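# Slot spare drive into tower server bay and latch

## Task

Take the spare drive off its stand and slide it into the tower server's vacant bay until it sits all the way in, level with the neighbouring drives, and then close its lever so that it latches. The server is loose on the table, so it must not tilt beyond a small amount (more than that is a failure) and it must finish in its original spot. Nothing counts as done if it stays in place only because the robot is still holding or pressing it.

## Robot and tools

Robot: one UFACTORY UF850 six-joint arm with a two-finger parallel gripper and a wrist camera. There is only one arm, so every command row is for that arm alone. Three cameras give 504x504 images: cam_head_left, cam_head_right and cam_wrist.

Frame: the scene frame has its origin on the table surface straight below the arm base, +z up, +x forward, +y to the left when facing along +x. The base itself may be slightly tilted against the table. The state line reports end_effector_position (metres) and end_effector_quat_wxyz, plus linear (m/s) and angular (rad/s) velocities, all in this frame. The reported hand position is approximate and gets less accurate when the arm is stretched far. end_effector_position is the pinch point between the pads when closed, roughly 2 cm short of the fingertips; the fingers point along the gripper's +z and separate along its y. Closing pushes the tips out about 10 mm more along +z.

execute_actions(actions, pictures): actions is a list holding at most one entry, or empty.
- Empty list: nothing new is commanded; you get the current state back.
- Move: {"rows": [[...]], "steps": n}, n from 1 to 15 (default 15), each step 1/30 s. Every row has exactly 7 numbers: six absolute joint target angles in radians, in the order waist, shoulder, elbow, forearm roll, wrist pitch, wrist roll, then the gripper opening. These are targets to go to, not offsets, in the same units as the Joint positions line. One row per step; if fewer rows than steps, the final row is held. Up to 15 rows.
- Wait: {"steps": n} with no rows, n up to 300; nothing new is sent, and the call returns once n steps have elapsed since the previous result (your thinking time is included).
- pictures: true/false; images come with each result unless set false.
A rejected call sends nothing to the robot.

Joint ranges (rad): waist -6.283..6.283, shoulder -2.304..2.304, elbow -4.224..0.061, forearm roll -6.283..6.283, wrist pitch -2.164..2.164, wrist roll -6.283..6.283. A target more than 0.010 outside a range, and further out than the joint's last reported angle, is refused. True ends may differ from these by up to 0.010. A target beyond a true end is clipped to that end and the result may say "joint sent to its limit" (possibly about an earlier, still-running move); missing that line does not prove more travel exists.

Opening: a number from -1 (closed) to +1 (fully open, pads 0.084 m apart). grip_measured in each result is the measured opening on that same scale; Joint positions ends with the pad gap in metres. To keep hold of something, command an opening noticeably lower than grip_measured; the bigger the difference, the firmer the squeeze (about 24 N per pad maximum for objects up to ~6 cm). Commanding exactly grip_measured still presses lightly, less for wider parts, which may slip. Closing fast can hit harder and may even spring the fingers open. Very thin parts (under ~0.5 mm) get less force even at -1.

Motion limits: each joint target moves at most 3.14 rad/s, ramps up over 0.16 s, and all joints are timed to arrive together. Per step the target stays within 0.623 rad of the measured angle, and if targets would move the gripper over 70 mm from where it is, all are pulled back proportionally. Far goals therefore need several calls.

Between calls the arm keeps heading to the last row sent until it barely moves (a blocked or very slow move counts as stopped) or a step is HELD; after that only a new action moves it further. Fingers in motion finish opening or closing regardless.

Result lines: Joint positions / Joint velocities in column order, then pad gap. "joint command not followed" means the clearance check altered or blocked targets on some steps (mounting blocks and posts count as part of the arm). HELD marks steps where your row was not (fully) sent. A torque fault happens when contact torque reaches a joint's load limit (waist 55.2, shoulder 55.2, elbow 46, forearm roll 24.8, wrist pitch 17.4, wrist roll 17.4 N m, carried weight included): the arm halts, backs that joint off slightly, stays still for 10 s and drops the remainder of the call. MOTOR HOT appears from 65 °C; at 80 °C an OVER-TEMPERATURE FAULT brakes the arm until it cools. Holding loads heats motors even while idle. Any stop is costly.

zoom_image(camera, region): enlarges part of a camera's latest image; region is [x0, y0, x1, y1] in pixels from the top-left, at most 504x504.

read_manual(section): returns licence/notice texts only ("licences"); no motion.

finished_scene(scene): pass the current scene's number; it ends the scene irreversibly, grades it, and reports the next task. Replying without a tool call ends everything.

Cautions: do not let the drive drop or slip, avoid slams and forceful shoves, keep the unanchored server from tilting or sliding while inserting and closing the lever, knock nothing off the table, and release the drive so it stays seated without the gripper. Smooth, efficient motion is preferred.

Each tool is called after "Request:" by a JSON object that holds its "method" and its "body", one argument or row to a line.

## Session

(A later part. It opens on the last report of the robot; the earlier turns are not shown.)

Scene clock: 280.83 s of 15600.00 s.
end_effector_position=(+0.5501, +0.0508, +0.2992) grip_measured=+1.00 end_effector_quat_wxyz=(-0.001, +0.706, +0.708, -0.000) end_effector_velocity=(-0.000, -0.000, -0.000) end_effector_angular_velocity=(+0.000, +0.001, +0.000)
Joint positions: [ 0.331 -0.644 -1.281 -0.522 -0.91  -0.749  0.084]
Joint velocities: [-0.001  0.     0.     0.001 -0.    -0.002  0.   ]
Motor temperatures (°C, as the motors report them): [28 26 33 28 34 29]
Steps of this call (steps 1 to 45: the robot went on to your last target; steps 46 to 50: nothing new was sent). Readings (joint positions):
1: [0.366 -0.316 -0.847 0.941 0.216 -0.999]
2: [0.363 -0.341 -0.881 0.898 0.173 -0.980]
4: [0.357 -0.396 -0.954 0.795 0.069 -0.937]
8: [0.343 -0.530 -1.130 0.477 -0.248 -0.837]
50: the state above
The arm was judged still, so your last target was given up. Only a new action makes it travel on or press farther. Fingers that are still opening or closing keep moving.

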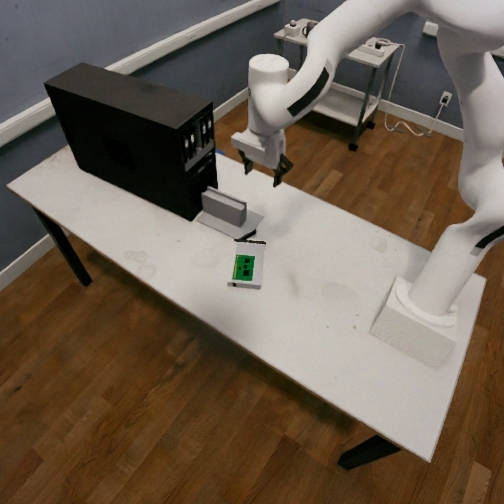

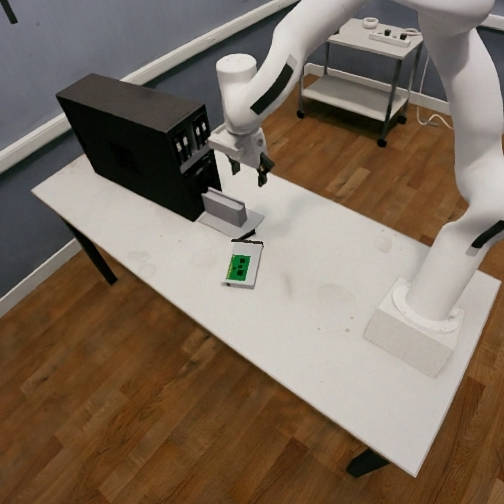

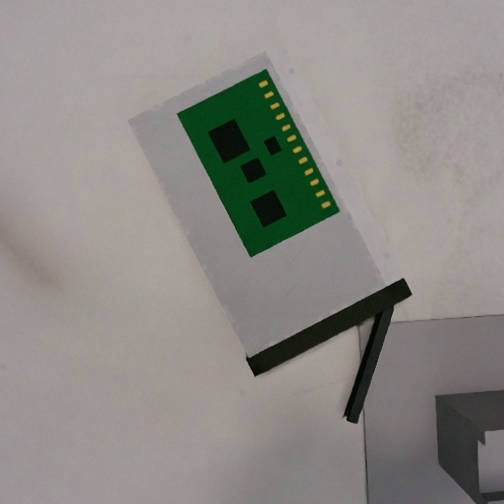

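Request:
{"method": "execute_actions", "body": {
  "actions": [
    {"rows":[[0.1362,-1.0271,-1.3508,-0.8287,-0.6097,-0.254,-0.35]]}
  ],
  "pictures": false
}}

Request:
{"method": "execute_actions", "body": {
  "actions": [
    {"steps":25}
  ]
}}

Request:
{"method": "zoom_image", "body": {
  "camera": "cam_head_left",
  "region": [210, 180, 290, 260]
}}

Request:
{"method": "zoom_image", "body": {
  "camera": "cam_head_right",
  "region": [210, 180, 290, 260]
}}

Scene clock: 306.47 s of 15600.00 s.
end_effector_position=(+0.5913, +0.0447, +0.1418) grip_measured=-0.37 end_effector_quat_wxyz=(+0.010, +0.779, +0.627, -0.002) end_effector_velocity=(+0.039, -0.008, -0.386) end_effector_angular_velocity=(+0.045, +0.015, -0.470)
Joint positions: [ 0.201 -0.899 -1.327 -0.726 -0.71  -0.42   0.028]
Joint velocities: [-0.306 -0.603 -0.11  -0.483  0.473  0.777  0.   ]
Motor temperatures (°C, as the motors report them): [28 27 33 28 34 29]
Steps of this call (steps 1 to 90: nothing new was sent; then 22.13 s passed at rest; steps 91 to 105: all 15 steps of this action). Readings (joint positions):
91: [0.331 -0.644 -1.281 -0.522 -0.910 -0.749]
92: [0.330 -0.646 -1.282 -0.523 -0.908 -0.746]
94: [0.318 -0.671 -1.289 -0.545 -0.887 -0.710]
98: [0.274 -0.758 -1.301 -0.612 -0.822 -0.603]
105: the state above

Scene clock: 307.30 s of 15600.00 s.
end_effector_position=(+0.5930, +0.0440, +0.0595) grip_measured=-0.37 end_effector_quat_wxyz=(-0.001, +0.809, +0.588, -0.000) end_effector_velocity=(-0.000, +0.001, -0.001) end_effector_angular_velocity=(+0.000, +0.001, +0.000)
Joint positions: [ 0.136 -1.027 -1.351 -0.829 -0.61  -0.254  0.028]
Joint velocities: [ 0.    -0.002 -0.001  0.     0.     0.    -0.   ]
Motor temperatures (°C, as the motors report them): [28 27 33 28 34 29]
Steps of this call (steps 1 to 25: the robot went on to your last target). Readings (joint positions):
1: [0.191 -0.919 -1.331 -0.742 -0.695 -0.394]
2: [0.181 -0.939 -1.335 -0.758 -0.679 -0.368]
4: [0.161 -0.979 -1.342 -0.789 -0.648 -0.318]
8: [0.142 -1.016 -1.348 -0.819 -0.619 -0.270]
25: the state above

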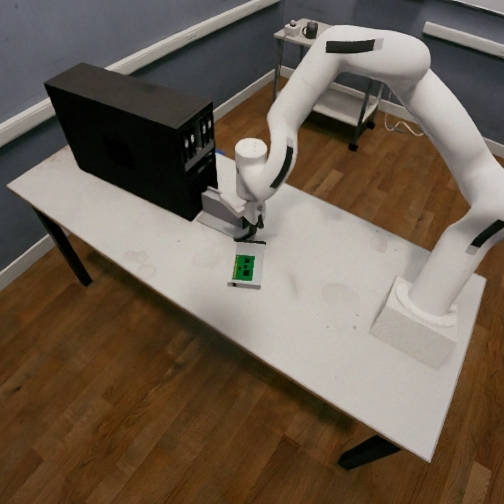

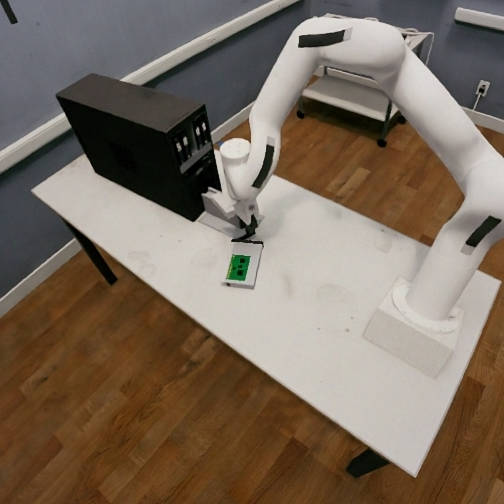

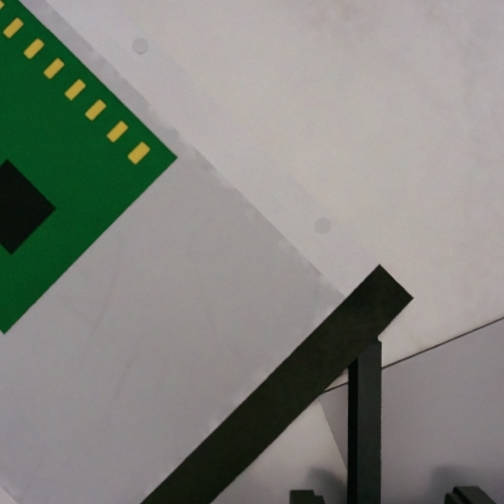

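Region (210, 180, 290, 260) of cam_head_left's 504x504 image, scaled by 6.300, with more detail than that image has.

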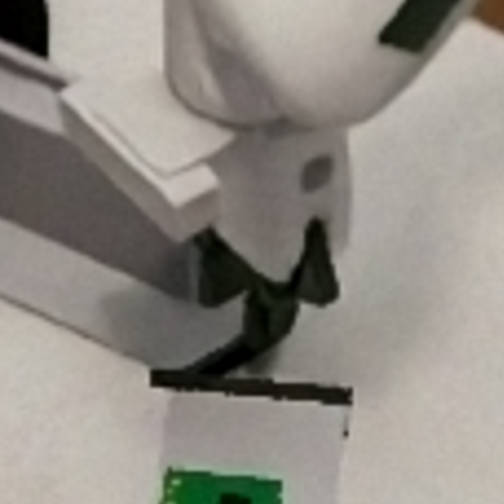

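Region (210, 180, 290, 260) of cam_head_right's 504x504 image, scaled by 6.300, with more detail than that image has.

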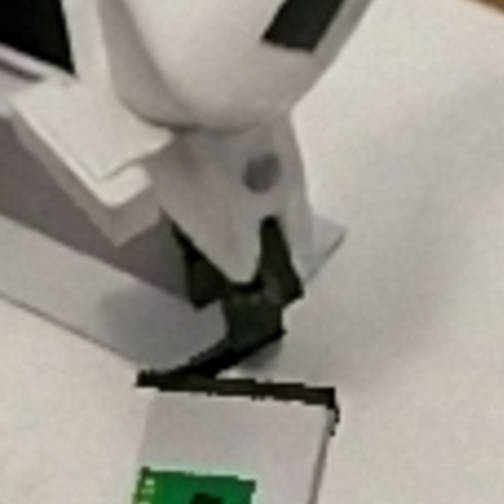

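Request:
{"method": "execute_actions", "body": {
  "actions": [
    {"rows":[[0.129,-1.0453,-1.3563,-0.848,-0.5997,-0.2397,-0.35],[0.129,-1.0453,-1.3563,-0.848,-0.5997,-0.2397,-0.35],[0.129,-1.0453,-1.3563,-0.848,-0.5997,-0.2397,-0.35],[0.1214,-1.0634,-1.3618,-0.867,-0.5896,-0.2253,-0.35],[0.1214,-1.0634,-1.3618,-0.867,-0.5896,-0.2253,-0.35],[0.1214,-1.0634,-1.3618,-0.867,-0.5896,-0.2253,-0.4],[0.114,-1.0816,-1.3673,-0.886,-0.5796,-0.211,-0.45]]}
  ],
  "pictures": false
}}

Request:
{"method": "execute_actions", "body": {
  "actions": [
    {"rows":[[0.114,-1.0816,-1.3673,-0.886,-0.5796,-0.211,-0.55],[0.114,-1.0816,-1.3673,-0.886,-0.5796,-0.211,-0.6],[0.114,-1.0816,-1.3673,-0.886,-0.5796,-0.211,-0.65],[0.114,-1.0816,-1.3673,-0.886,-0.5796,-0.211,-0.7],[0.114,-1.0816,-1.3673,-0.886,-0.5796,-0.211,-0.75],[0.114,-1.0816,-1.3673,-0.886,-0.5796,-0.211,-0.8],[0.114,-1.0816,-1.3673,-0.886,-0.5796,-0.211,-0.85],[0.114,-1.0816,-1.3673,-0.886,-0.5796,-0.211,-0.9],[0.114,-1.0816,-1.3673,-0.886,-0.5796,-0.211,-1]]}
  ]
}}

Scene clock: 329.27 s of 15600.00 s.
end_effector_position=(+0.6131, +0.0344, +0.0859) grip_measured=-0.37 end_effector_quat_wxyz=(+0.011, +0.815, +0.578, +0.022) end_effector_velocity=(-0.000, -0.000, +0.000) end_effector_angular_velocity=(+0.001, +0.001, -0.001)
Joint positions: [ 0.135 -0.983 -1.356 -0.843 -0.609 -0.241  0.028]
Joint velocities: [-0.     0.     0.     0.002 -0.    -0.    -0.   ]
Motor temperatures (°C, as the motors report them): [28 27 33 28 34 29]
TORQUE FAULT: the external load on joint 2 (shoulder) reached its load limit, and the arm stopped for 10 seconds. The arm's remaining commands of this call were not run. Joint 2 (shoulder) moved back by up to 3 degrees. The arm holds there, with its grip as last carried out, and accepts commands again: back off and push less far. The arm stops again, at the same cost, whenever a joint's load reaches its limit.
The stop began at step 96 of this call (marked STOPPED below). From that step on the arm followed nothing that you had sent. 10 steps, steps kept back included, did not run and will not run. Nothing is kept back now, and the robot has no last target.
Steps of this call (steps 1 to 15: the robot went on to your last target; steps 16 to 90: nothing new was sent; then 8.77 s passed at rest; steps 91 to 95: the first 5 steps of this action; steps 96 to 396: the stop). Readings (joint positions):
91: [0.136 -1.027 -1.351 -0.829 -0.610 -0.254]
92: [0.136 -1.029 -1.352 -0.831 -0.608 -0.252]
94: [0.135 -1.033 -1.355 -0.838 -0.608 -0.245]
96: [0.136 -1.034 -1.356 -0.843 -0.612 -0.240] STOPPED
98: [0.135 -1.026 -1.353 -0.843 -0.607 -0.241]
396: the state above

Scene clock: 329.30 s of 15600.00 s.
end_effector_position=(+0.6131, +0.0344, +0.0859) grip_measured=-0.37 end_effector_quat_wxyz=(+0.011, +0.815, +0.578, +0.022) end_effector_velocity=(+0.000, +0.000, +0.000) end_effector_angular_velocity=(+0.001, +0.000, -0.001)
Joint positions: [ 0.135 -0.983 -1.356 -0.843 -0.609 -0.241  0.028]
Joint velocities: [ 0.     0.    -0.     0.001  0.    -0.    -0.   ]
Motor temperatures (°C, as the motors report them): [28 27 33 28 34 29]
A stop began in an earlier call of the same reply, so what this call sent did not run. Send another action.
Steps of this call (step 1: nothing new was sent). Readings (joint positions):
1: the state above

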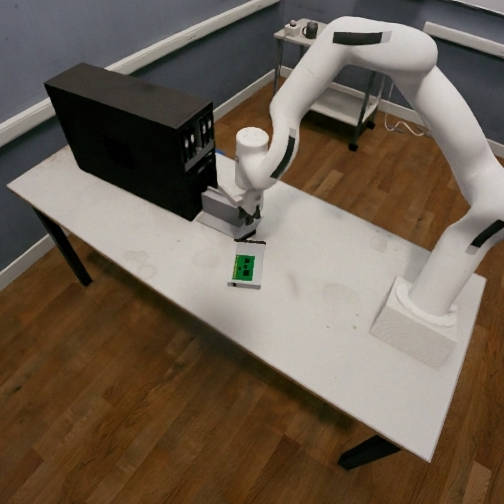

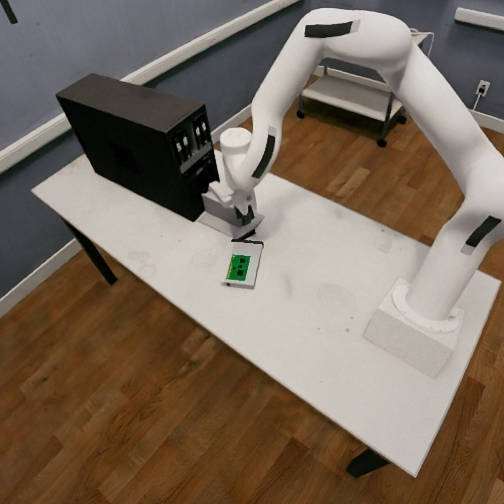

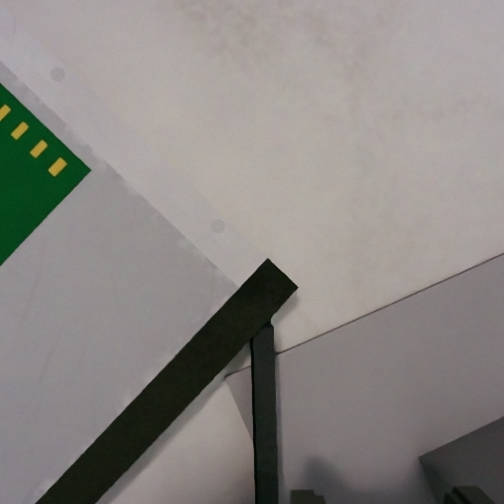

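Request:
{"method": "execute_actions", "body": {
  "actions": [
    {"rows":[[0.17,-0.95,-1.36,-0.8,-0.64,-0.35,-1],[0.17,-0.95,-1.36,-0.8,-0.64,-0.35,-1],[0.17,-0.95,-1.36,-0.8,-0.64,-0.35,-1],[0.17,-0.95,-1.36,-0.8,-0.64,-0.35,-1],[0.17,-0.95,-1.36,-0.8,-0.64,-0.35,-1],[0.277,-1.159,-1.615,-0.605,-0.732,-0.679,-1]]}
  ],
  "pictures": false
}}

Request:
{"method": "execute_actions", "body": {
  "actions": [
    {"rows":[[0.277,-1.159,-1.615,-0.605,-0.732,-0.679,-1],[0.277,-1.159,-1.615,-0.605,-0.732,-0.679,-1],[0.277,-1.159,-1.615,-0.605,-0.732,-0.679,-1],[0.277,-1.159,-1.615,-0.605,-0.732,-0.679,-1],[0.255,-1.214,-1.631,-0.662,-0.702,-0.636,-1],[0.255,-1.214,-1.631,-0.662,-0.702,-0.636,-1],[0.255,-1.214,-1.631,-0.662,-0.702,-0.636,-1],[0.255,-1.214,-1.631,-0.662,-0.702,-0.636,-1],[0.24,-1.252,-1.642,-0.701,-0.681,-0.606,-1]]}
  ]
}}

Request:
{"method": "zoom_image", "body": {
  "camera": "cam_head_left",
  "region": [190, 200, 290, 300]
}}

Scene clock: 348.87 s of 15600.00 s.
end_effector_position=(+0.6261, +0.1271, +0.1025) grip_measured=-1.00 end_effector_quat_wxyz=(-0.005, +0.724, +0.690, +0.008) end_effector_velocity=(-0.000, +0.259, -0.028) end_effector_angular_velocity=(+0.049, +0.158, +0.637)
Joint positions: [ 0.255 -1.118 -1.562 -0.647 -0.711 -0.606  0.   ]
Joint velocities: [ 0.27  -0.472 -0.575  0.463 -0.214 -0.78   0.   ]
Motor temperatures (°C, as the motors report them): [28 27 33 28 34 29]
Steps of this call (steps 1 to 90: nothing new was sent; then 16.07 s passed at rest; steps 91 to 105: all 15 steps of this action). Readings (joint positions):
91: [0.135 -0.983 -1.356 -0.843 -0.609 -0.241]
92: [0.135 -0.982 -1.357 -0.842 -0.610 -0.245]
94: [0.145 -0.973 -1.358 -0.829 -0.619 -0.277]
98: [0.169 -0.964 -1.374 -0.798 -0.639 -0.348]
105: the state above

Scene clock: 349.37 s of 15600.00 s.
end_effector_position=(+0.6288, +0.1439, +0.0448) grip_measured=-1.00 end_effector_quat_wxyz=(-0.003, +0.706, +0.708, -0.000) end_effector_velocity=(+0.011, +0.001, -0.046) end_effector_angular_velocity=(-0.004, -0.031, -0.009)
Joint positions: [ 0.243 -1.244 -1.638 -0.693 -0.686 -0.613  0.   ]
Joint velocities: [-0.027 -0.081 -0.041 -0.09   0.052  0.071  0.   ]
Motor temperatures (°C, as the motors report them): [28 27 33 28 34 29]
Steps of this call (steps 1 to 15: all 15 steps of this action). Readings (joint positions):
1: [0.262 -1.131 -1.578 -0.634 -0.717 -0.628]
2: [0.267 -1.140 -1.589 -0.625 -0.721 -0.643]
4: [0.272 -1.149 -1.602 -0.615 -0.727 -0.661]
8: [0.266 -1.179 -1.620 -0.634 -0.717 -0.655]
15: the state above

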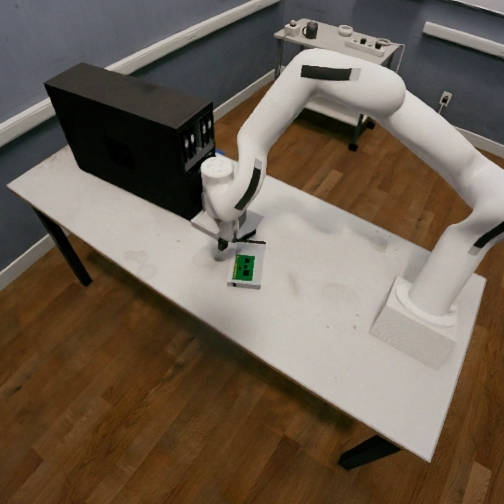

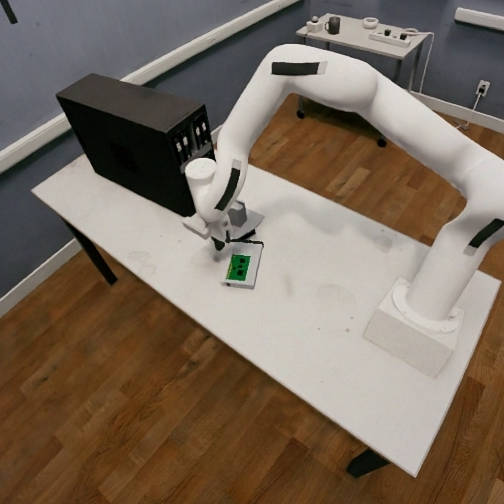

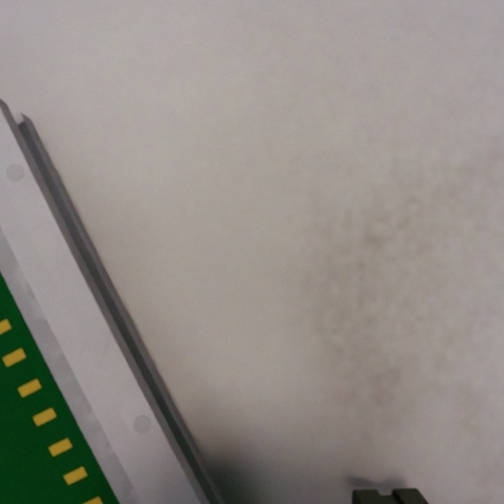

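Region (190, 200, 290, 300) of cam_head_left's 504x504 image, scaled by 5.040, with more detail than that image has.

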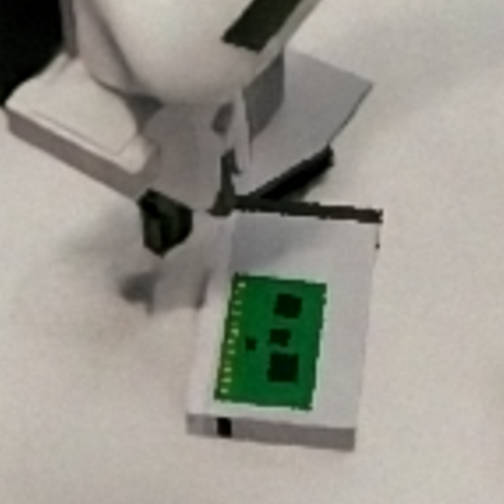

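Request:
{"method": "execute_actions", "body": {
  "actions": [
    {"rows":[[0.233,-1.2689,-1.647,-0.7186,-0.6717,-0.593,-1],[0.233,-1.2689,-1.647,-0.7186,-0.6717,-0.593,-1],[0.233,-1.2689,-1.647,-0.7186,-0.6717,-0.593,-1],[0.233,-1.2689,-1.647,-0.7186,-0.6717,-0.593,-1],[0.233,-1.2689,-1.647,-0.7186,-0.6717,-0.593,-1],[0.233,-1.2689,-1.647,-0.7186,-0.6717,-0.593,-1],[0.2389,-1.2546,-1.6129,-0.7351,-0.659,-0.5661,-1],[0.2389,-1.2546,-1.6129,-0.7351,-0.659,-0.5661,-1],[0.2447,-1.2403,-1.5788,-0.7517,-0.6463,-0.5391,-1],[0.2447,-1.2403,-1.5788,-0.7517,-0.6463,-0.5391,-1],[0.2506,-1.2261,-1.5447,-0.7682,-0.6335,-0.5122,-1],[0.2506,-1.2261,-1.5447,-0.7682,-0.6335,-0.5122,-1],[0.2564,-1.2118,-1.5106,-0.7847,-0.6208,-0.4853,-1],[0.2564,-1.2118,-1.5106,-0.7847,-0.6208,-0.4853,-1],[0.2623,-1.1975,-1.4765,-0.8013,-0.6081,-0.4584,-1]]}
  ],
  "pictures": false
}}

Request:
{"method": "execute_actions", "body": {
  "actions": [
    {"rows":[[0.2623,-1.1975,-1.4765,-0.8013,-0.6081,-0.4584,-1],[0.2681,-1.1832,-1.4424,-0.8178,-0.5954,-0.4314,-1],[0.2681,-1.1832,-1.4424,-0.8178,-0.5954,-0.4314,-1],[0.274,-1.1689,-1.4083,-0.8343,-0.5827,-0.4045,-1],[0.274,-1.1689,-1.4083,-0.8343,-0.5827,-0.4045,-1],[0.2798,-1.1547,-1.3742,-0.8508,-0.5699,-0.3776,-1],[0.2798,-1.1547,-1.3742,-0.8508,-0.5699,-0.3776,-1],[0.2857,-1.1404,-1.3401,-0.8674,-0.5572,-0.3506,-1],[0.2857,-1.1404,-1.3401,-0.8674,-0.5572,-0.3506,-1],[0.2915,-1.1261,-1.306,-0.8839,-0.5445,-0.3237,-1]]}
  ]
}}

Scene clock: 359.37 s of 15600.00 s.
end_effector_position=(+0.6048, +0.1443, +0.0293) grip_measured=-1.00 end_effector_quat_wxyz=(+0.002, +0.707, +0.707, -0.000) end_effector_velocity=(-0.136, +0.003, -0.003) end_effector_angular_velocity=(-0.020, +0.001, +0.006)
Joint positions: [ 0.249 -1.23  -1.554 -0.764 -0.637 -0.52   0.   ]
Joint velocities: [ 0.082  0.195  0.475 -0.226  0.167  0.364  0.   ]
Motor temperatures (°C, as the motors report them): [28 27 33 28 34 29]
Steps of this call (steps 1 to 15: the robot went on to your last target; steps 16 to 90: nothing new was sent; then 6.50 s passed at rest; steps 91 to 105: all 15 steps of this action). Readings (joint positions):
91: [0.240 -1.252 -1.642 -0.701 -0.681 -0.606]
92: [0.239 -1.254 -1.643 -0.703 -0.680 -0.604]
94: [0.236 -1.261 -1.645 -0.711 -0.676 -0.599]
98: [0.234 -1.266 -1.643 -0.718 -0.671 -0.592]
105: the state above

Scene clock: 359.87 s of 15600.00 s.
end_effector_position=(+0.5346, +0.1432, +0.0293) grip_measured=-1.00 end_effector_quat_wxyz=(-0.000, +0.706, +0.708, -0.000) end_effector_velocity=(-0.051, -0.003, +0.001) end_effector_angular_velocity=(+0.011, +0.004, -0.006)
Joint positions: [ 0.289 -1.133 -1.321 -0.876 -0.551 -0.337  0.   ]
Joint velocities: [ 0.027  0.069  0.162 -0.081  0.065  0.137  0.   ]
Motor temperatures (°C, as the motors report them): [28 27 33 28 34 29]
Steps of this call (steps 1 to 15: all 15 steps of this action). Readings (joint positions):
1: [0.252 -1.223 -1.538 -0.771 -0.631 -0.507]
2: [0.255 -1.216 -1.521 -0.780 -0.625 -0.494]
4: [0.260 -1.202 -1.488 -0.796 -0.612 -0.467]
8: [0.272 -1.174 -1.420 -0.829 -0.587 -0.414]
15: the state above

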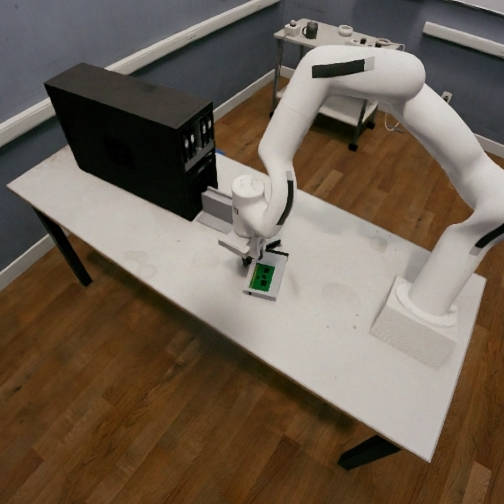

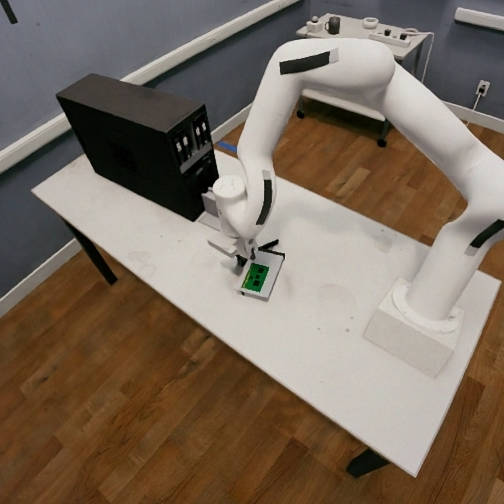

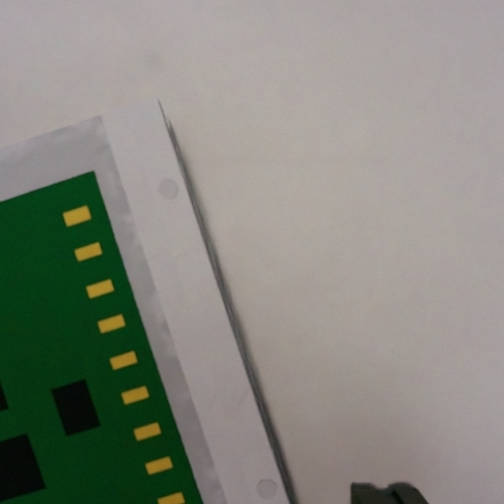

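Request:
{"method": "execute_actions", "body": {
  "actions": [
    {"rows":[[0.325,-1.03,-1.285,-0.78,-0.6,-0.41,-1],[0.325,-1.03,-1.285,-0.78,-0.6,-0.41,-1],[0.325,-1.03,-1.285,-0.78,-0.6,-0.41,-1],[0.325,-1.03,-1.285,-0.78,-0.6,-0.41,-1],[0.325,-1.03,-1.285,-0.78,-0.6,-0.41,-1],[0.325,-1.03,-1.285,-0.78,-0.6,-0.41,-1],[0.325,-1.03,-1.285,-0.78,-0.6,-0.41,-1],[0.1753,-0.9104,-1.0843,-0.9861,-0.5245,0.132,-0.35]]}
  ],
  "pictures": false
}}

Request:
{"method": "execute_actions", "body": {
  "actions": [
    {"steps":20}
  ]
}}

Scene clock: 366.93 s of 15600.00 s.
end_effector_position=(+0.5254, +0.0924, +0.0699) grip_measured=-0.37 end_effector_quat_wxyz=(+0.002, +0.781, +0.625, +0.001) end_effector_velocity=(-0.089, -0.333, -0.074) end_effector_angular_velocity=(-0.015, +0.024, -1.572)
Joint positions: [ 0.25  -0.977 -1.191 -0.883 -0.56  -0.153  0.028]
Joint velocities: [-0.495  0.428  0.689 -0.667  0.218  1.799  0.   ]
Motor temperatures (°C, as the motors report them): [28 27 33 28 34 29]
Steps of this call (steps 1 to 30: the robot went on to your last target; steps 31 to 90: nothing new was sent; then 3.57 s passed at rest; steps 91 to 105: all 15 steps of this action). Readings (joint positions):
91: [0.292 -1.126 -1.306 -0.884 -0.545 -0.324]
92: [0.292 -1.124 -1.305 -0.881 -0.546 -0.327]
94: [0.302 -1.097 -1.297 -0.849 -0.564 -0.353]
98: [0.321 -1.042 -1.290 -0.796 -0.591 -0.396]
105: the state above

Scene clock: 367.60 s of 15600.00 s.
end_effector_position=(+0.5080, +0.0440, +0.0595) grip_measured=-0.37 end_effector_quat_wxyz=(-0.001, +0.852, +0.524, -0.000) end_effector_velocity=(-0.000, -0.001, -0.000) end_effector_angular_velocity=(-0.000, +0.000, -0.003)
Joint positions: [ 0.176 -0.911 -1.085 -0.986 -0.525  0.132  0.028]
Joint velocities: [-0.002  0.001  0.002 -0.002  0.     0.003 -0.   ]
Motor temperatures (°C, as the motors report them): [28 27 33 28 34 29]
Steps of this call (steps 1 to 20: the robot went on to your last target). Readings (joint positions):
1: [0.234 -0.963 -1.169 -0.905 -0.553 -0.093]
2: [0.219 -0.950 -1.147 -0.925 -0.546 -0.037]
4: [0.196 -0.930 -1.115 -0.956 -0.536 0.047]
8: [0.181 -0.915 -1.092 -0.979 -0.527 0.111]
20: the state above

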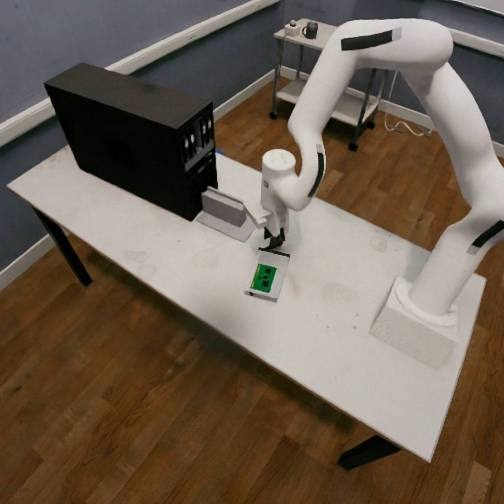

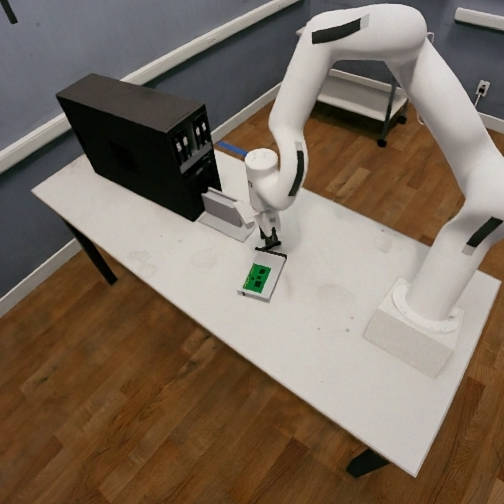

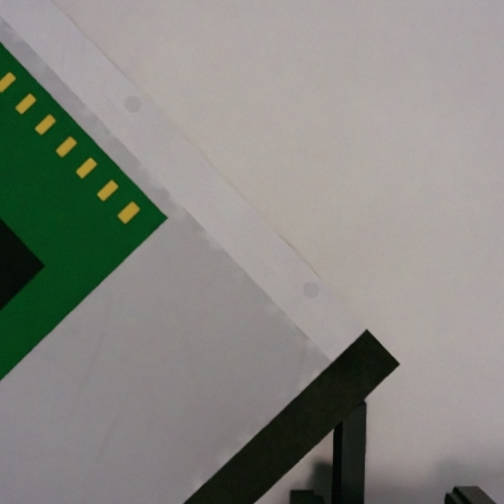

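Request:
{"method": "execute_actions", "body": {
  "actions": [
    {"rows":[[0.1534,-0.893,-1.047,-1.055,-0.512,0.185,-0.35],[0.1534,-0.893,-1.047,-1.055,-0.512,0.185,-0.35],[0.1534,-0.893,-1.047,-1.055,-0.512,0.185,-0.35],[0.1534,-0.893,-1.047,-1.055,-0.512,0.185,-0.35],[0.1534,-0.893,-1.047,-1.055,-0.512,0.185,-0.35],[0.1534,-0.893,-1.047,-1.055,-0.512,0.185,-0.35],[0.1434,-0.9195,-1.0515,-1.089,-0.5,0.2125,-0.4],[0.1434,-0.9195,-1.0515,-1.089,-0.5,0.2125,-0.4],[0.1434,-0.9195,-1.0515,-1.089,-0.5,0.2125,-0.4],[0.1334,-0.9457,-1.0558,-1.1225,-0.4878,0.2403,-0.4]]}
  ],
  "pictures": false
}}

Request:
{"method": "execute_actions", "body": {
  "actions": [
    {"rows":[[0.1334,-0.9457,-1.0558,-1.1225,-0.4878,0.2403,-0.4],[0.1334,-0.9457,-1.0558,-1.1225,-0.4878,0.2403,-0.45],[0.1334,-0.9457,-1.0558,-1.1225,-0.4878,0.2403,-0.5],[0.1334,-0.9457,-1.0558,-1.1225,-0.4878,0.2403,-0.55],[0.1334,-0.9457,-1.0558,-1.1225,-0.4878,0.2403,-0.6],[0.1334,-0.9457,-1.0558,-1.1225,-0.4878,0.2403,-0.65],[0.1334,-0.9457,-1.0558,-1.1225,-0.4878,0.2403,-0.7],[0.1334,-0.9457,-1.0558,-1.1225,-0.4878,0.2403,-0.75],[0.1334,-0.9457,-1.0558,-1.1225,-0.4878,0.2403,-0.8],[0.1334,-0.9457,-1.0558,-1.1225,-0.4878,0.2403,-0.85],[0.1334,-0.9457,-1.0558,-1.1225,-0.4878,0.2403,-0.9],[0.1334,-0.9457,-1.0558,-1.1225,-0.4878,0.2403,-1]]}
  ]
}}

Scene clock: 379.17 s of 15600.00 s.
end_effector_position=(+0.4973, +0.0312, +0.0302) grip_measured=-0.42 end_effector_quat_wxyz=(+0.000, +0.852, +0.524, -0.000) end_effector_velocity=(-0.007, +0.002, -0.045) end_effector_angular_velocity=(+0.012, +0.011, +0.003)
Joint positions: [ 0.137 -0.939 -1.054 -1.111 -0.492  0.231  0.026]
Joint velocities: [-0.036 -0.083 -0.013 -0.121  0.044  0.101  0.   ]
Motor temperatures (°C, as the motors report them): [28 27 33 28 34 29]
Steps of this call (steps 1 to 15: the robot went on to your last target; steps 16 to 90: nothing new was sent; then 8.07 s passed at rest; steps 91 to 105: all 15 steps of this action). Readings (joint positions):
91: [0.175 -0.910 -1.084 -0.986 -0.524 0.132]
92: [0.175 -0.910 -1.083 -0.989 -0.524 0.135]
94: [0.167 -0.903 -1.069 -1.015 -0.519 0.154]
98: [0.155 -0.897 -1.052 -1.049 -0.513 0.180]
105: the state above

Scene clock: 379.67 s of 15600.00 s.
end_effector_position=(+0.4971, +0.0314, +0.0266) grip_measured=-0.87 end_effector_quat_wxyz=(-0.000, +0.852, +0.524, -0.000) end_effector_velocity=(+0.001, +0.000, -0.000) end_effector_angular_velocity=(+0.000, -0.001, +0.003)
Joint positions: [ 0.133 -0.945 -1.056 -1.122 -0.488  0.24   0.006]
Joint velocities: [-0.    -0.001 -0.002 -0.001  0.    -0.003  0.   ]
Motor temperatures (°C, as the motors report them): [28 27 33 28 34 29]
Steps of this call (steps 1 to 15: all 15 steps of this action). Readings (joint positions):
1: [0.136 -0.941 -1.055 -1.115 -0.491 0.234]
2: [0.135 -0.942 -1.055 -1.117 -0.490 0.236]
4: [0.134 -0.944 -1.056 -1.120 -0.489 0.238]
8: [0.134 -0.945 -1.056 -1.122 -0.488 0.240]
15: the state above

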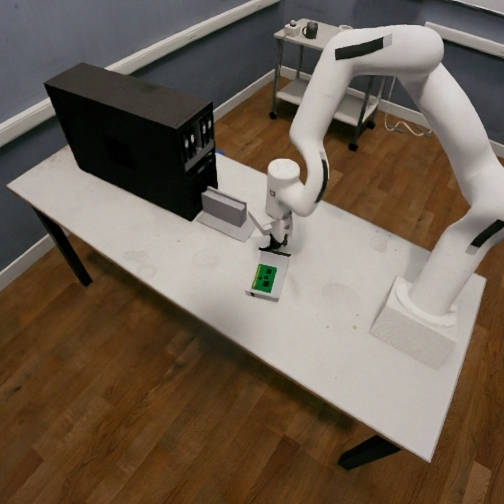

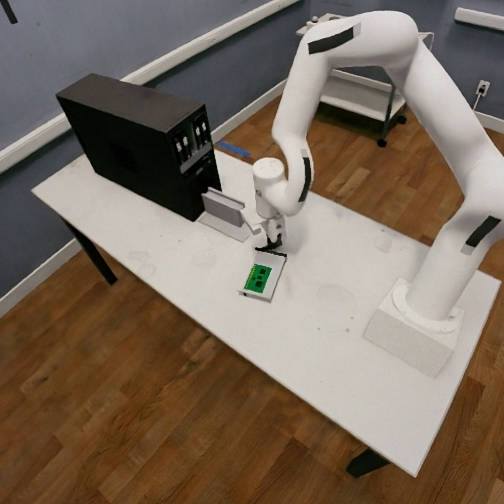

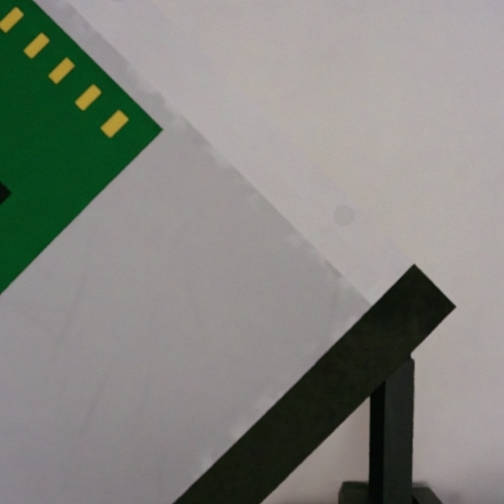

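Request:
{"method": "execute_actions", "body": {
  "actions": [
    {"rows":[[0.117,-0.9343,-1.0473,-1.131,-0.487,0.198,-1],[0.117,-0.9343,-1.0473,-1.131,-0.487,0.198,-1],[0.1007,-0.9229,-1.0389,-1.14,-0.486,0.155,-1],[0.1007,-0.9229,-1.0389,-1.14,-0.486,0.155,-1],[0.0843,-0.9115,-1.0304,-1.149,-0.485,0.113,-1],[0.0843,-0.9115,-1.0304,-1.149,-0.485,0.113,-1],[0.068,-0.9002,-1.022,-1.158,-0.4845,0.07,-1],[0.068,-0.9002,-1.022,-1.158,-0.4845,0.07,-1],[0.0516,-0.8888,-1.0135,-1.167,-0.4837,0.027,-1],[0.0516,-0.8888,-1.0135,-1.167,-0.4837,0.027,-1],[0.0353,-0.8774,-1.0051,-1.176,-0.483,-0.015,-1],[0.0353,-0.8774,-1.0051,-1.176,-0.483,-0.015,-1],[0.0189,-0.866,-0.9966,-1.185,-0.482,-0.058,-1]]}
  ],
  "pictures": false
}}

Request:
{"method": "execute_actions", "body": {
  "actions": [
    {"rows":[[0.0022,-0.8558,-0.9916,-1.191,-0.4817,-0.102,-1],[0.0022,-0.8558,-0.9916,-1.191,-0.4817,-0.102,-1],[-0.0145,-0.8456,-0.9866,-1.198,-0.4815,-0.147,-1],[-0.0145,-0.8456,-0.9866,-1.198,-0.4815,-0.147,-1],[-0.0312,-0.8354,-0.9816,-1.204,-0.4812,-0.191,-1],[-0.0312,-0.8354,-0.9816,-1.204,-0.4812,-0.191,-1],[-0.048,-0.8252,-0.9767,-1.21,-0.4809,-0.235,-1],[-0.048,-0.8252,-0.9767,-1.21,-0.4809,-0.235,-1],[-0.0647,-0.815,-0.9717,-1.216,-0.4806,-0.28,-1],[-0.0647,-0.815,-0.9717,-1.216,-0.4806,-0.28,-1],[-0.0814,-0.8048,-0.9667,-1.223,-0.4804,-0.324,-1],[-0.0814,-0.8048,-0.9667,-1.223,-0.4804,-0.324,-1],[-0.0981,-0.7946,-0.9617,-1.229,-0.4801,-0.3685,-1]]}
  ]
}}

Request:
{"method": "execute_actions", "body": {
  "actions": [
    {"rows":[[-0.1136,-0.7865,-0.9603,-1.23,-0.4795,-0.386,-1],[-0.1291,-0.7784,-0.9588,-1.231,-0.479,-0.403,-1],[-0.1446,-0.7703,-0.9574,-1.232,-0.4785,-0.421,-1],[-0.16,-0.7621,-0.956,-1.232,-0.478,-0.438,-1],[-0.1755,-0.754,-0.9546,-1.233,-0.4773,-0.455,-1],[-0.191,-0.7459,-0.9531,-1.233,-0.4767,-0.473,-1],[-0.2065,-0.7378,-0.9517,-1.233,-0.476,-0.49,-1],[-0.2217,-0.7312,-0.9533,-1.231,-0.4754,-0.508,-1],[-0.2368,-0.7245,-0.9549,-1.229,-0.4748,-0.526,-1],[-0.252,-0.7179,-0.9565,-1.226,-0.4741,-0.544,-1],[-0.2671,-0.7113,-0.9581,-1.224,-0.4735,-0.563,-1],[-0.2823,-0.7047,-0.9597,-1.222,-0.4729,-0.581,-1],[-0.2974,-0.698,-0.9613,-1.22,-0.4722,-0.599,-1],[-0.3126,-0.6914,-0.9629,-1.2176,-0.4716,-0.6169,-1]]}
  ],
  "pictures": false
}}

Request:
{"method": "execute_actions", "body": {
  "actions": [
    {"steps":15}
  ]
}}

Scene clock: 398.50 s of 15600.00 s.
end_effector_position=(+0.4974, -0.0208, +0.0264) grip_measured=-0.87 end_effector_quat_wxyz=(-0.002, +0.797, +0.604, -0.000) end_effector_velocity=(-0.006, -0.135, -0.001) end_effector_angular_velocity=(-0.000, +0.004, +0.479)
Joint positions: [ 0.042 -0.882 -1.008 -1.172 -0.483  0.002  0.006]
Joint velocities: [-0.237  0.164  0.121 -0.127  0.008 -0.598  0.   ]
Motor temperatures (°C, as the motors report them): [28 27 33 28 34 29]
Steps of this call (steps 1 to 15: the robot went on to your last target; steps 16 to 90: nothing new was sent; then 15.33 s passed at rest; steps 91 to 105: all 15 steps of this action). Readings (joint positions):
91: [0.133 -0.946 -1.056 -1.123 -0.488 0.240]
92: [0.133 -0.945 -1.055 -1.123 -0.487 0.237]
94: [0.125 -0.940 -1.051 -1.127 -0.486 0.216]
98: [0.097 -0.920 -1.037 -1.142 -0.486 0.146]
105: the state above

Scene clock: 399.00 s of 15600.00 s.
end_effector_position=(+0.4978, -0.0859, +0.0264) grip_measured=-0.87 end_effector_quat_wxyz=(-0.001, +0.723, +0.691, +0.000) end_effector_velocity=(-0.005, -0.137, -0.000) end_effector_angular_velocity=(-0.011, -0.003, +0.455)
Joint positions: [-0.075 -0.809 -0.969 -1.22  -0.481 -0.306  0.006]
Joint velocities: [-0.243  0.148  0.073 -0.091  0.001 -0.626 -0.   ]
Motor temperatures (°C, as the motors report them): [28 27 33 28 34 29]
Steps of this call (steps 1 to 15: all 15 steps of this action). Readings (joint positions):
1: [0.034 -0.877 -1.005 -1.176 -0.483 -0.016]
2: [0.028 -0.873 -1.002 -1.179 -0.483 -0.032]
4: [0.015 -0.864 -0.996 -1.185 -0.482 -0.069]
8: [-0.017 -0.845 -0.986 -1.198 -0.482 -0.152]
15: the state above

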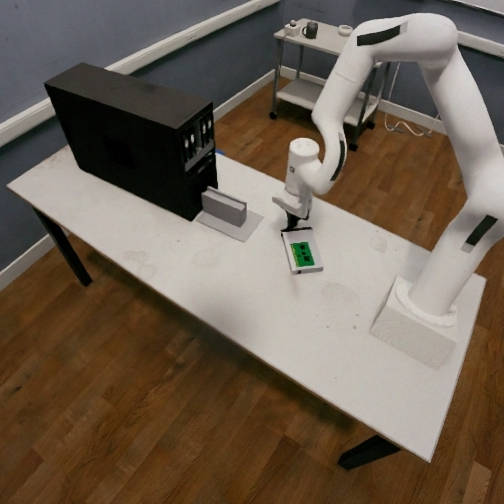

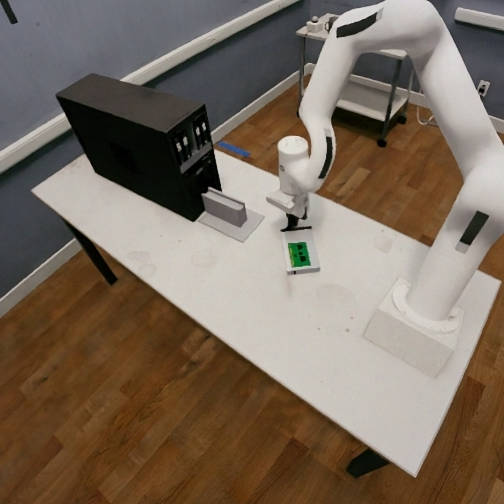

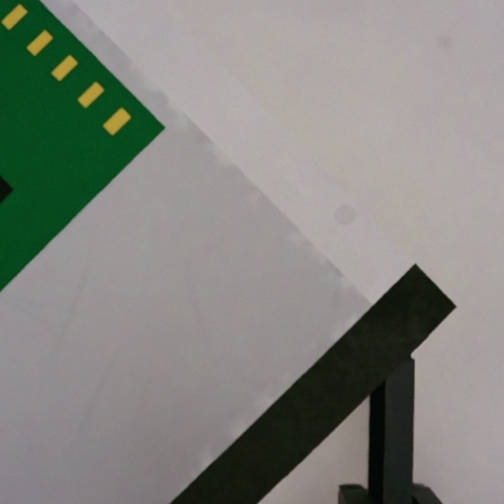

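Scene clock: 399.50 s of 15600.00 s.
end_effector_position=(+0.4985, -0.1912, +0.0262) grip_measured=-0.87 end_effector_quat_wxyz=(-0.001, +0.706, +0.709, +0.000) end_effector_velocity=(-0.002, -0.255, -0.000) end_effector_angular_velocity=(-0.007, -0.005, -0.027)
Joint positions: [-0.264 -0.713 -0.959 -1.224 -0.474 -0.559  0.006]
Joint velocities: [-0.447  0.199 -0.039  0.059  0.018 -0.531  0.   ]
Motor temperatures (°C, as the motors report them): [28 27 33 28 34 29]
Steps of this call (steps 1 to 15: all 15 steps of this action). Readings (joint positions):
1: [-0.082 -0.805 -0.967 -1.223 -0.481 -0.324]
2: [-0.089 -0.801 -0.965 -1.225 -0.480 -0.340]
4: [-0.107 -0.791 -0.962 -1.228 -0.479 -0.370]
8: [-0.160 -0.762 -0.956 -1.231 -0.478 -0.436]
15: the state above

Scene clock: 400.00 s of 15600.00 s.
end_effector_position=(+0.4974, -0.2187, +0.0262) grip_measured=-0.87 end_effector_quat_wxyz=(-0.001, +0.706, +0.708, +0.000) end_effector_velocity=(-0.000, -0.002, -0.000) end_effector_angular_velocity=(-0.001, +0.001, +0.000)
Joint positions: [-0.312 -0.692 -0.963 -1.218 -0.471 -0.617  0.006]
Joint velocities: [-0.004  0.001 -0.    -0.001 -0.001 -0.004 -0.   ]
Motor temperatures (°C, as the motors report them): [28 27 33 28 34 29]
Steps of this call (steps 1 to 15: the robot went on to your last target). Readings (joint positions):
1: [-0.278 -0.707 -0.960 -1.222 -0.473 -0.575]
2: [-0.289 -0.702 -0.961 -1.221 -0.473 -0.588]
4: [-0.301 -0.696 -0.962 -1.219 -0.473 -0.602]
8: [-0.309 -0.693 -0.963 -1.218 -0.471 -0.613]
15: the state above

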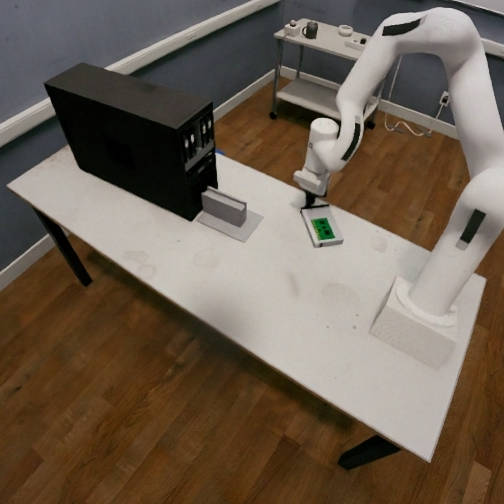

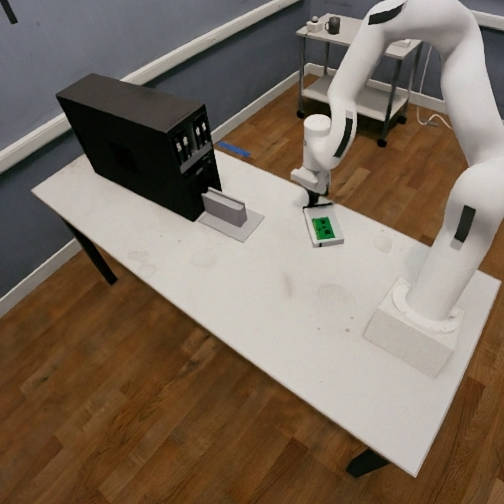

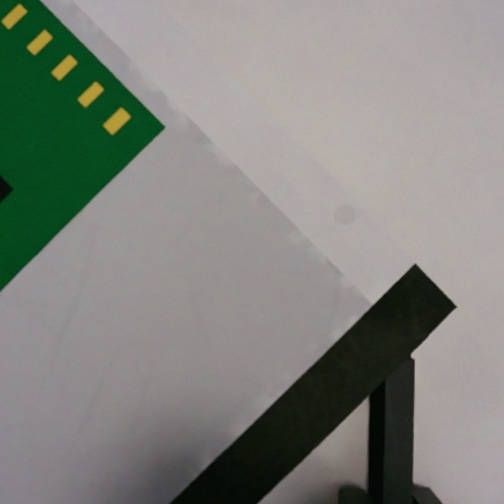

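Request:
{"method": "execute_actions", "body": {
  "actions": [
    {"rows":[[-0.3323,-0.685,-0.9685,-1.208,-0.4708,-0.6485,-1],[-0.3323,-0.685,-0.9685,-1.208,-0.4708,-0.6485,-1],[-0.352,-0.6786,-0.974,-1.199,-0.47,-0.68,-1],[-0.352,-0.6786,-0.974,-1.199,-0.47,-0.68,-1],[-0.3717,-0.6722,-0.98,-1.189,-0.4693,-0.7117,-1],[-0.3717,-0.6722,-0.98,-1.189,-0.4693,-0.7117,-1],[-0.3913,-0.6659,-0.987,-1.18,-0.4685,-0.7433,-1],[-0.3913,-0.6659,-0.987,-1.18,-0.4685,-0.7433,-1],[-0.411,-0.6595,-0.995,-1.171,-0.4678,-0.775,-1],[-0.411,-0.6595,-0.995,-1.171,-0.4678,-0.775,-1],[-0.4307,-0.6531,-1.0025,-1.1612,-0.467,-0.8065,-1]]}
  ],
  "pictures": false
}}

Request:
{"method": "execute_actions", "body": {
  "actions": [
    {"steps":10}
  ]
}}

Request:
{"method": "zoom_image", "body": {
  "camera": "cam_head_left",
  "region": [280, 150, 380, 250]
}}

Scene clock: 412.20 s of 15600.00 s.
end_effector_position=(+0.4977, -0.2820, +0.0261) grip_measured=-0.87 end_effector_quat_wxyz=(-0.001, +0.707, +0.708, -0.000) end_effector_velocity=(-0.003, -0.084, +0.000) end_effector_angular_velocity=(-0.005, -0.001, +0.000)
Joint positions: [-0.419 -0.657 -0.998 -1.167 -0.468 -0.786  0.006]
Joint velocities: [-0.138  0.042 -0.05   0.065  0.003 -0.221 -0.   ]
Motor temperatures (°C, as the motors report them): [28 27 33 28 34 29]
Steps of this call (steps 1 to 15: the robot went on to your last target; steps 16 to 90: nothing new was sent; then 8.70 s passed at rest; steps 91 to 105: all 15 steps of this action). Readings (joint positions):
91: [-0.313 -0.691 -0.963 -1.218 -0.472 -0.617]
92: [-0.314 -0.691 -0.963 -1.217 -0.471 -0.620]
94: [-0.324 -0.688 -0.966 -1.212 -0.471 -0.637]
98: [-0.357 -0.677 -0.976 -1.196 -0.470 -0.689]
105: the state above

Scene clock: 412.53 s of 15600.00 s.
end_effector_position=(+0.4974, -0.2887, +0.0261) grip_measured=-0.87 end_effector_quat_wxyz=(-0.001, +0.706, +0.708, -0.000) end_effector_velocity=(+0.001, -0.003, +0.001) end_effector_angular_velocity=(-0.001, -0.002, -0.002)
Joint positions: [-0.43  -0.653 -1.002 -1.161 -0.467 -0.806  0.006]
Joint velocities: [-0.005  0.002 -0.003  0.002  0.    -0.006  0.   ]
Motor temperatures (°C, as the motors report them): [28 27 33 28 34 29]
Steps of this call (steps 1 to 10: the robot went on to your last target). Readings (joint positions):
1: [-0.423 -0.656 -0.999 -1.166 -0.468 -0.792]
2: [-0.425 -0.655 -1.000 -1.164 -0.468 -0.796]
4: [-0.428 -0.654 -1.001 -1.163 -0.467 -0.801]
8: [-0.430 -0.654 -1.002 -1.162 -0.467 -0.805]
10: the state above

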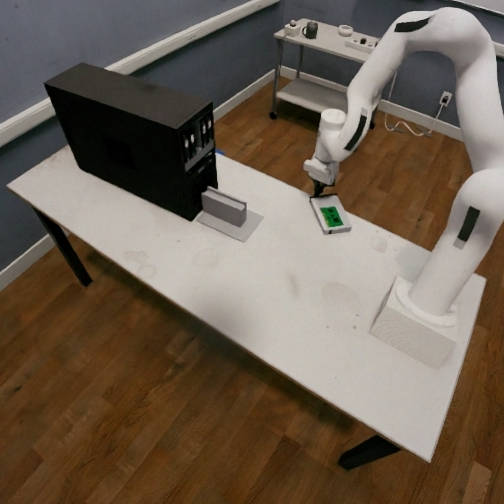

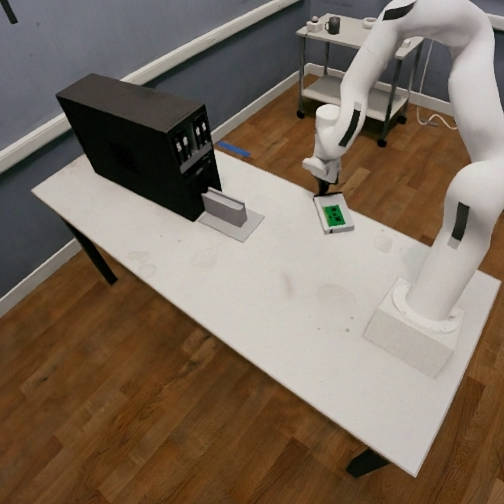

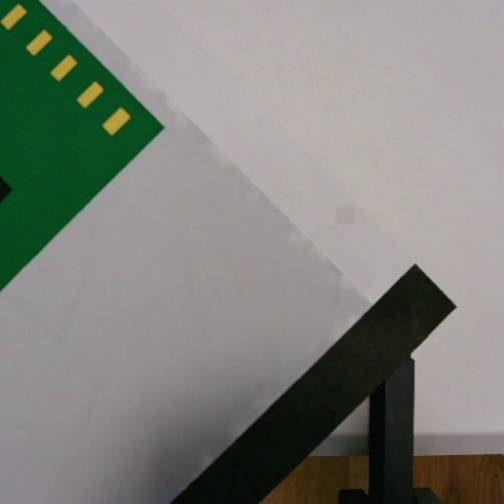

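Region (280, 150, 380, 250) of cam_head_left's 504x504 image, scaled by 5.040, with more detail than that image has.

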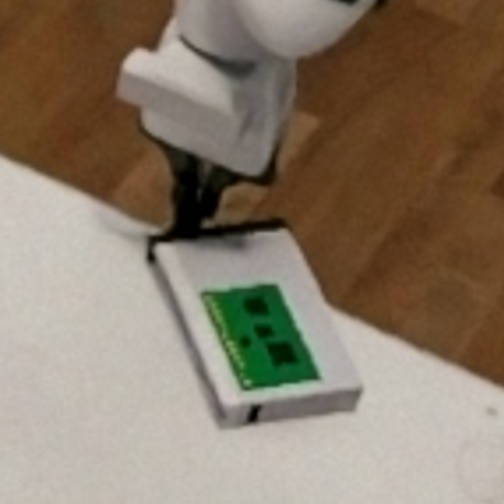

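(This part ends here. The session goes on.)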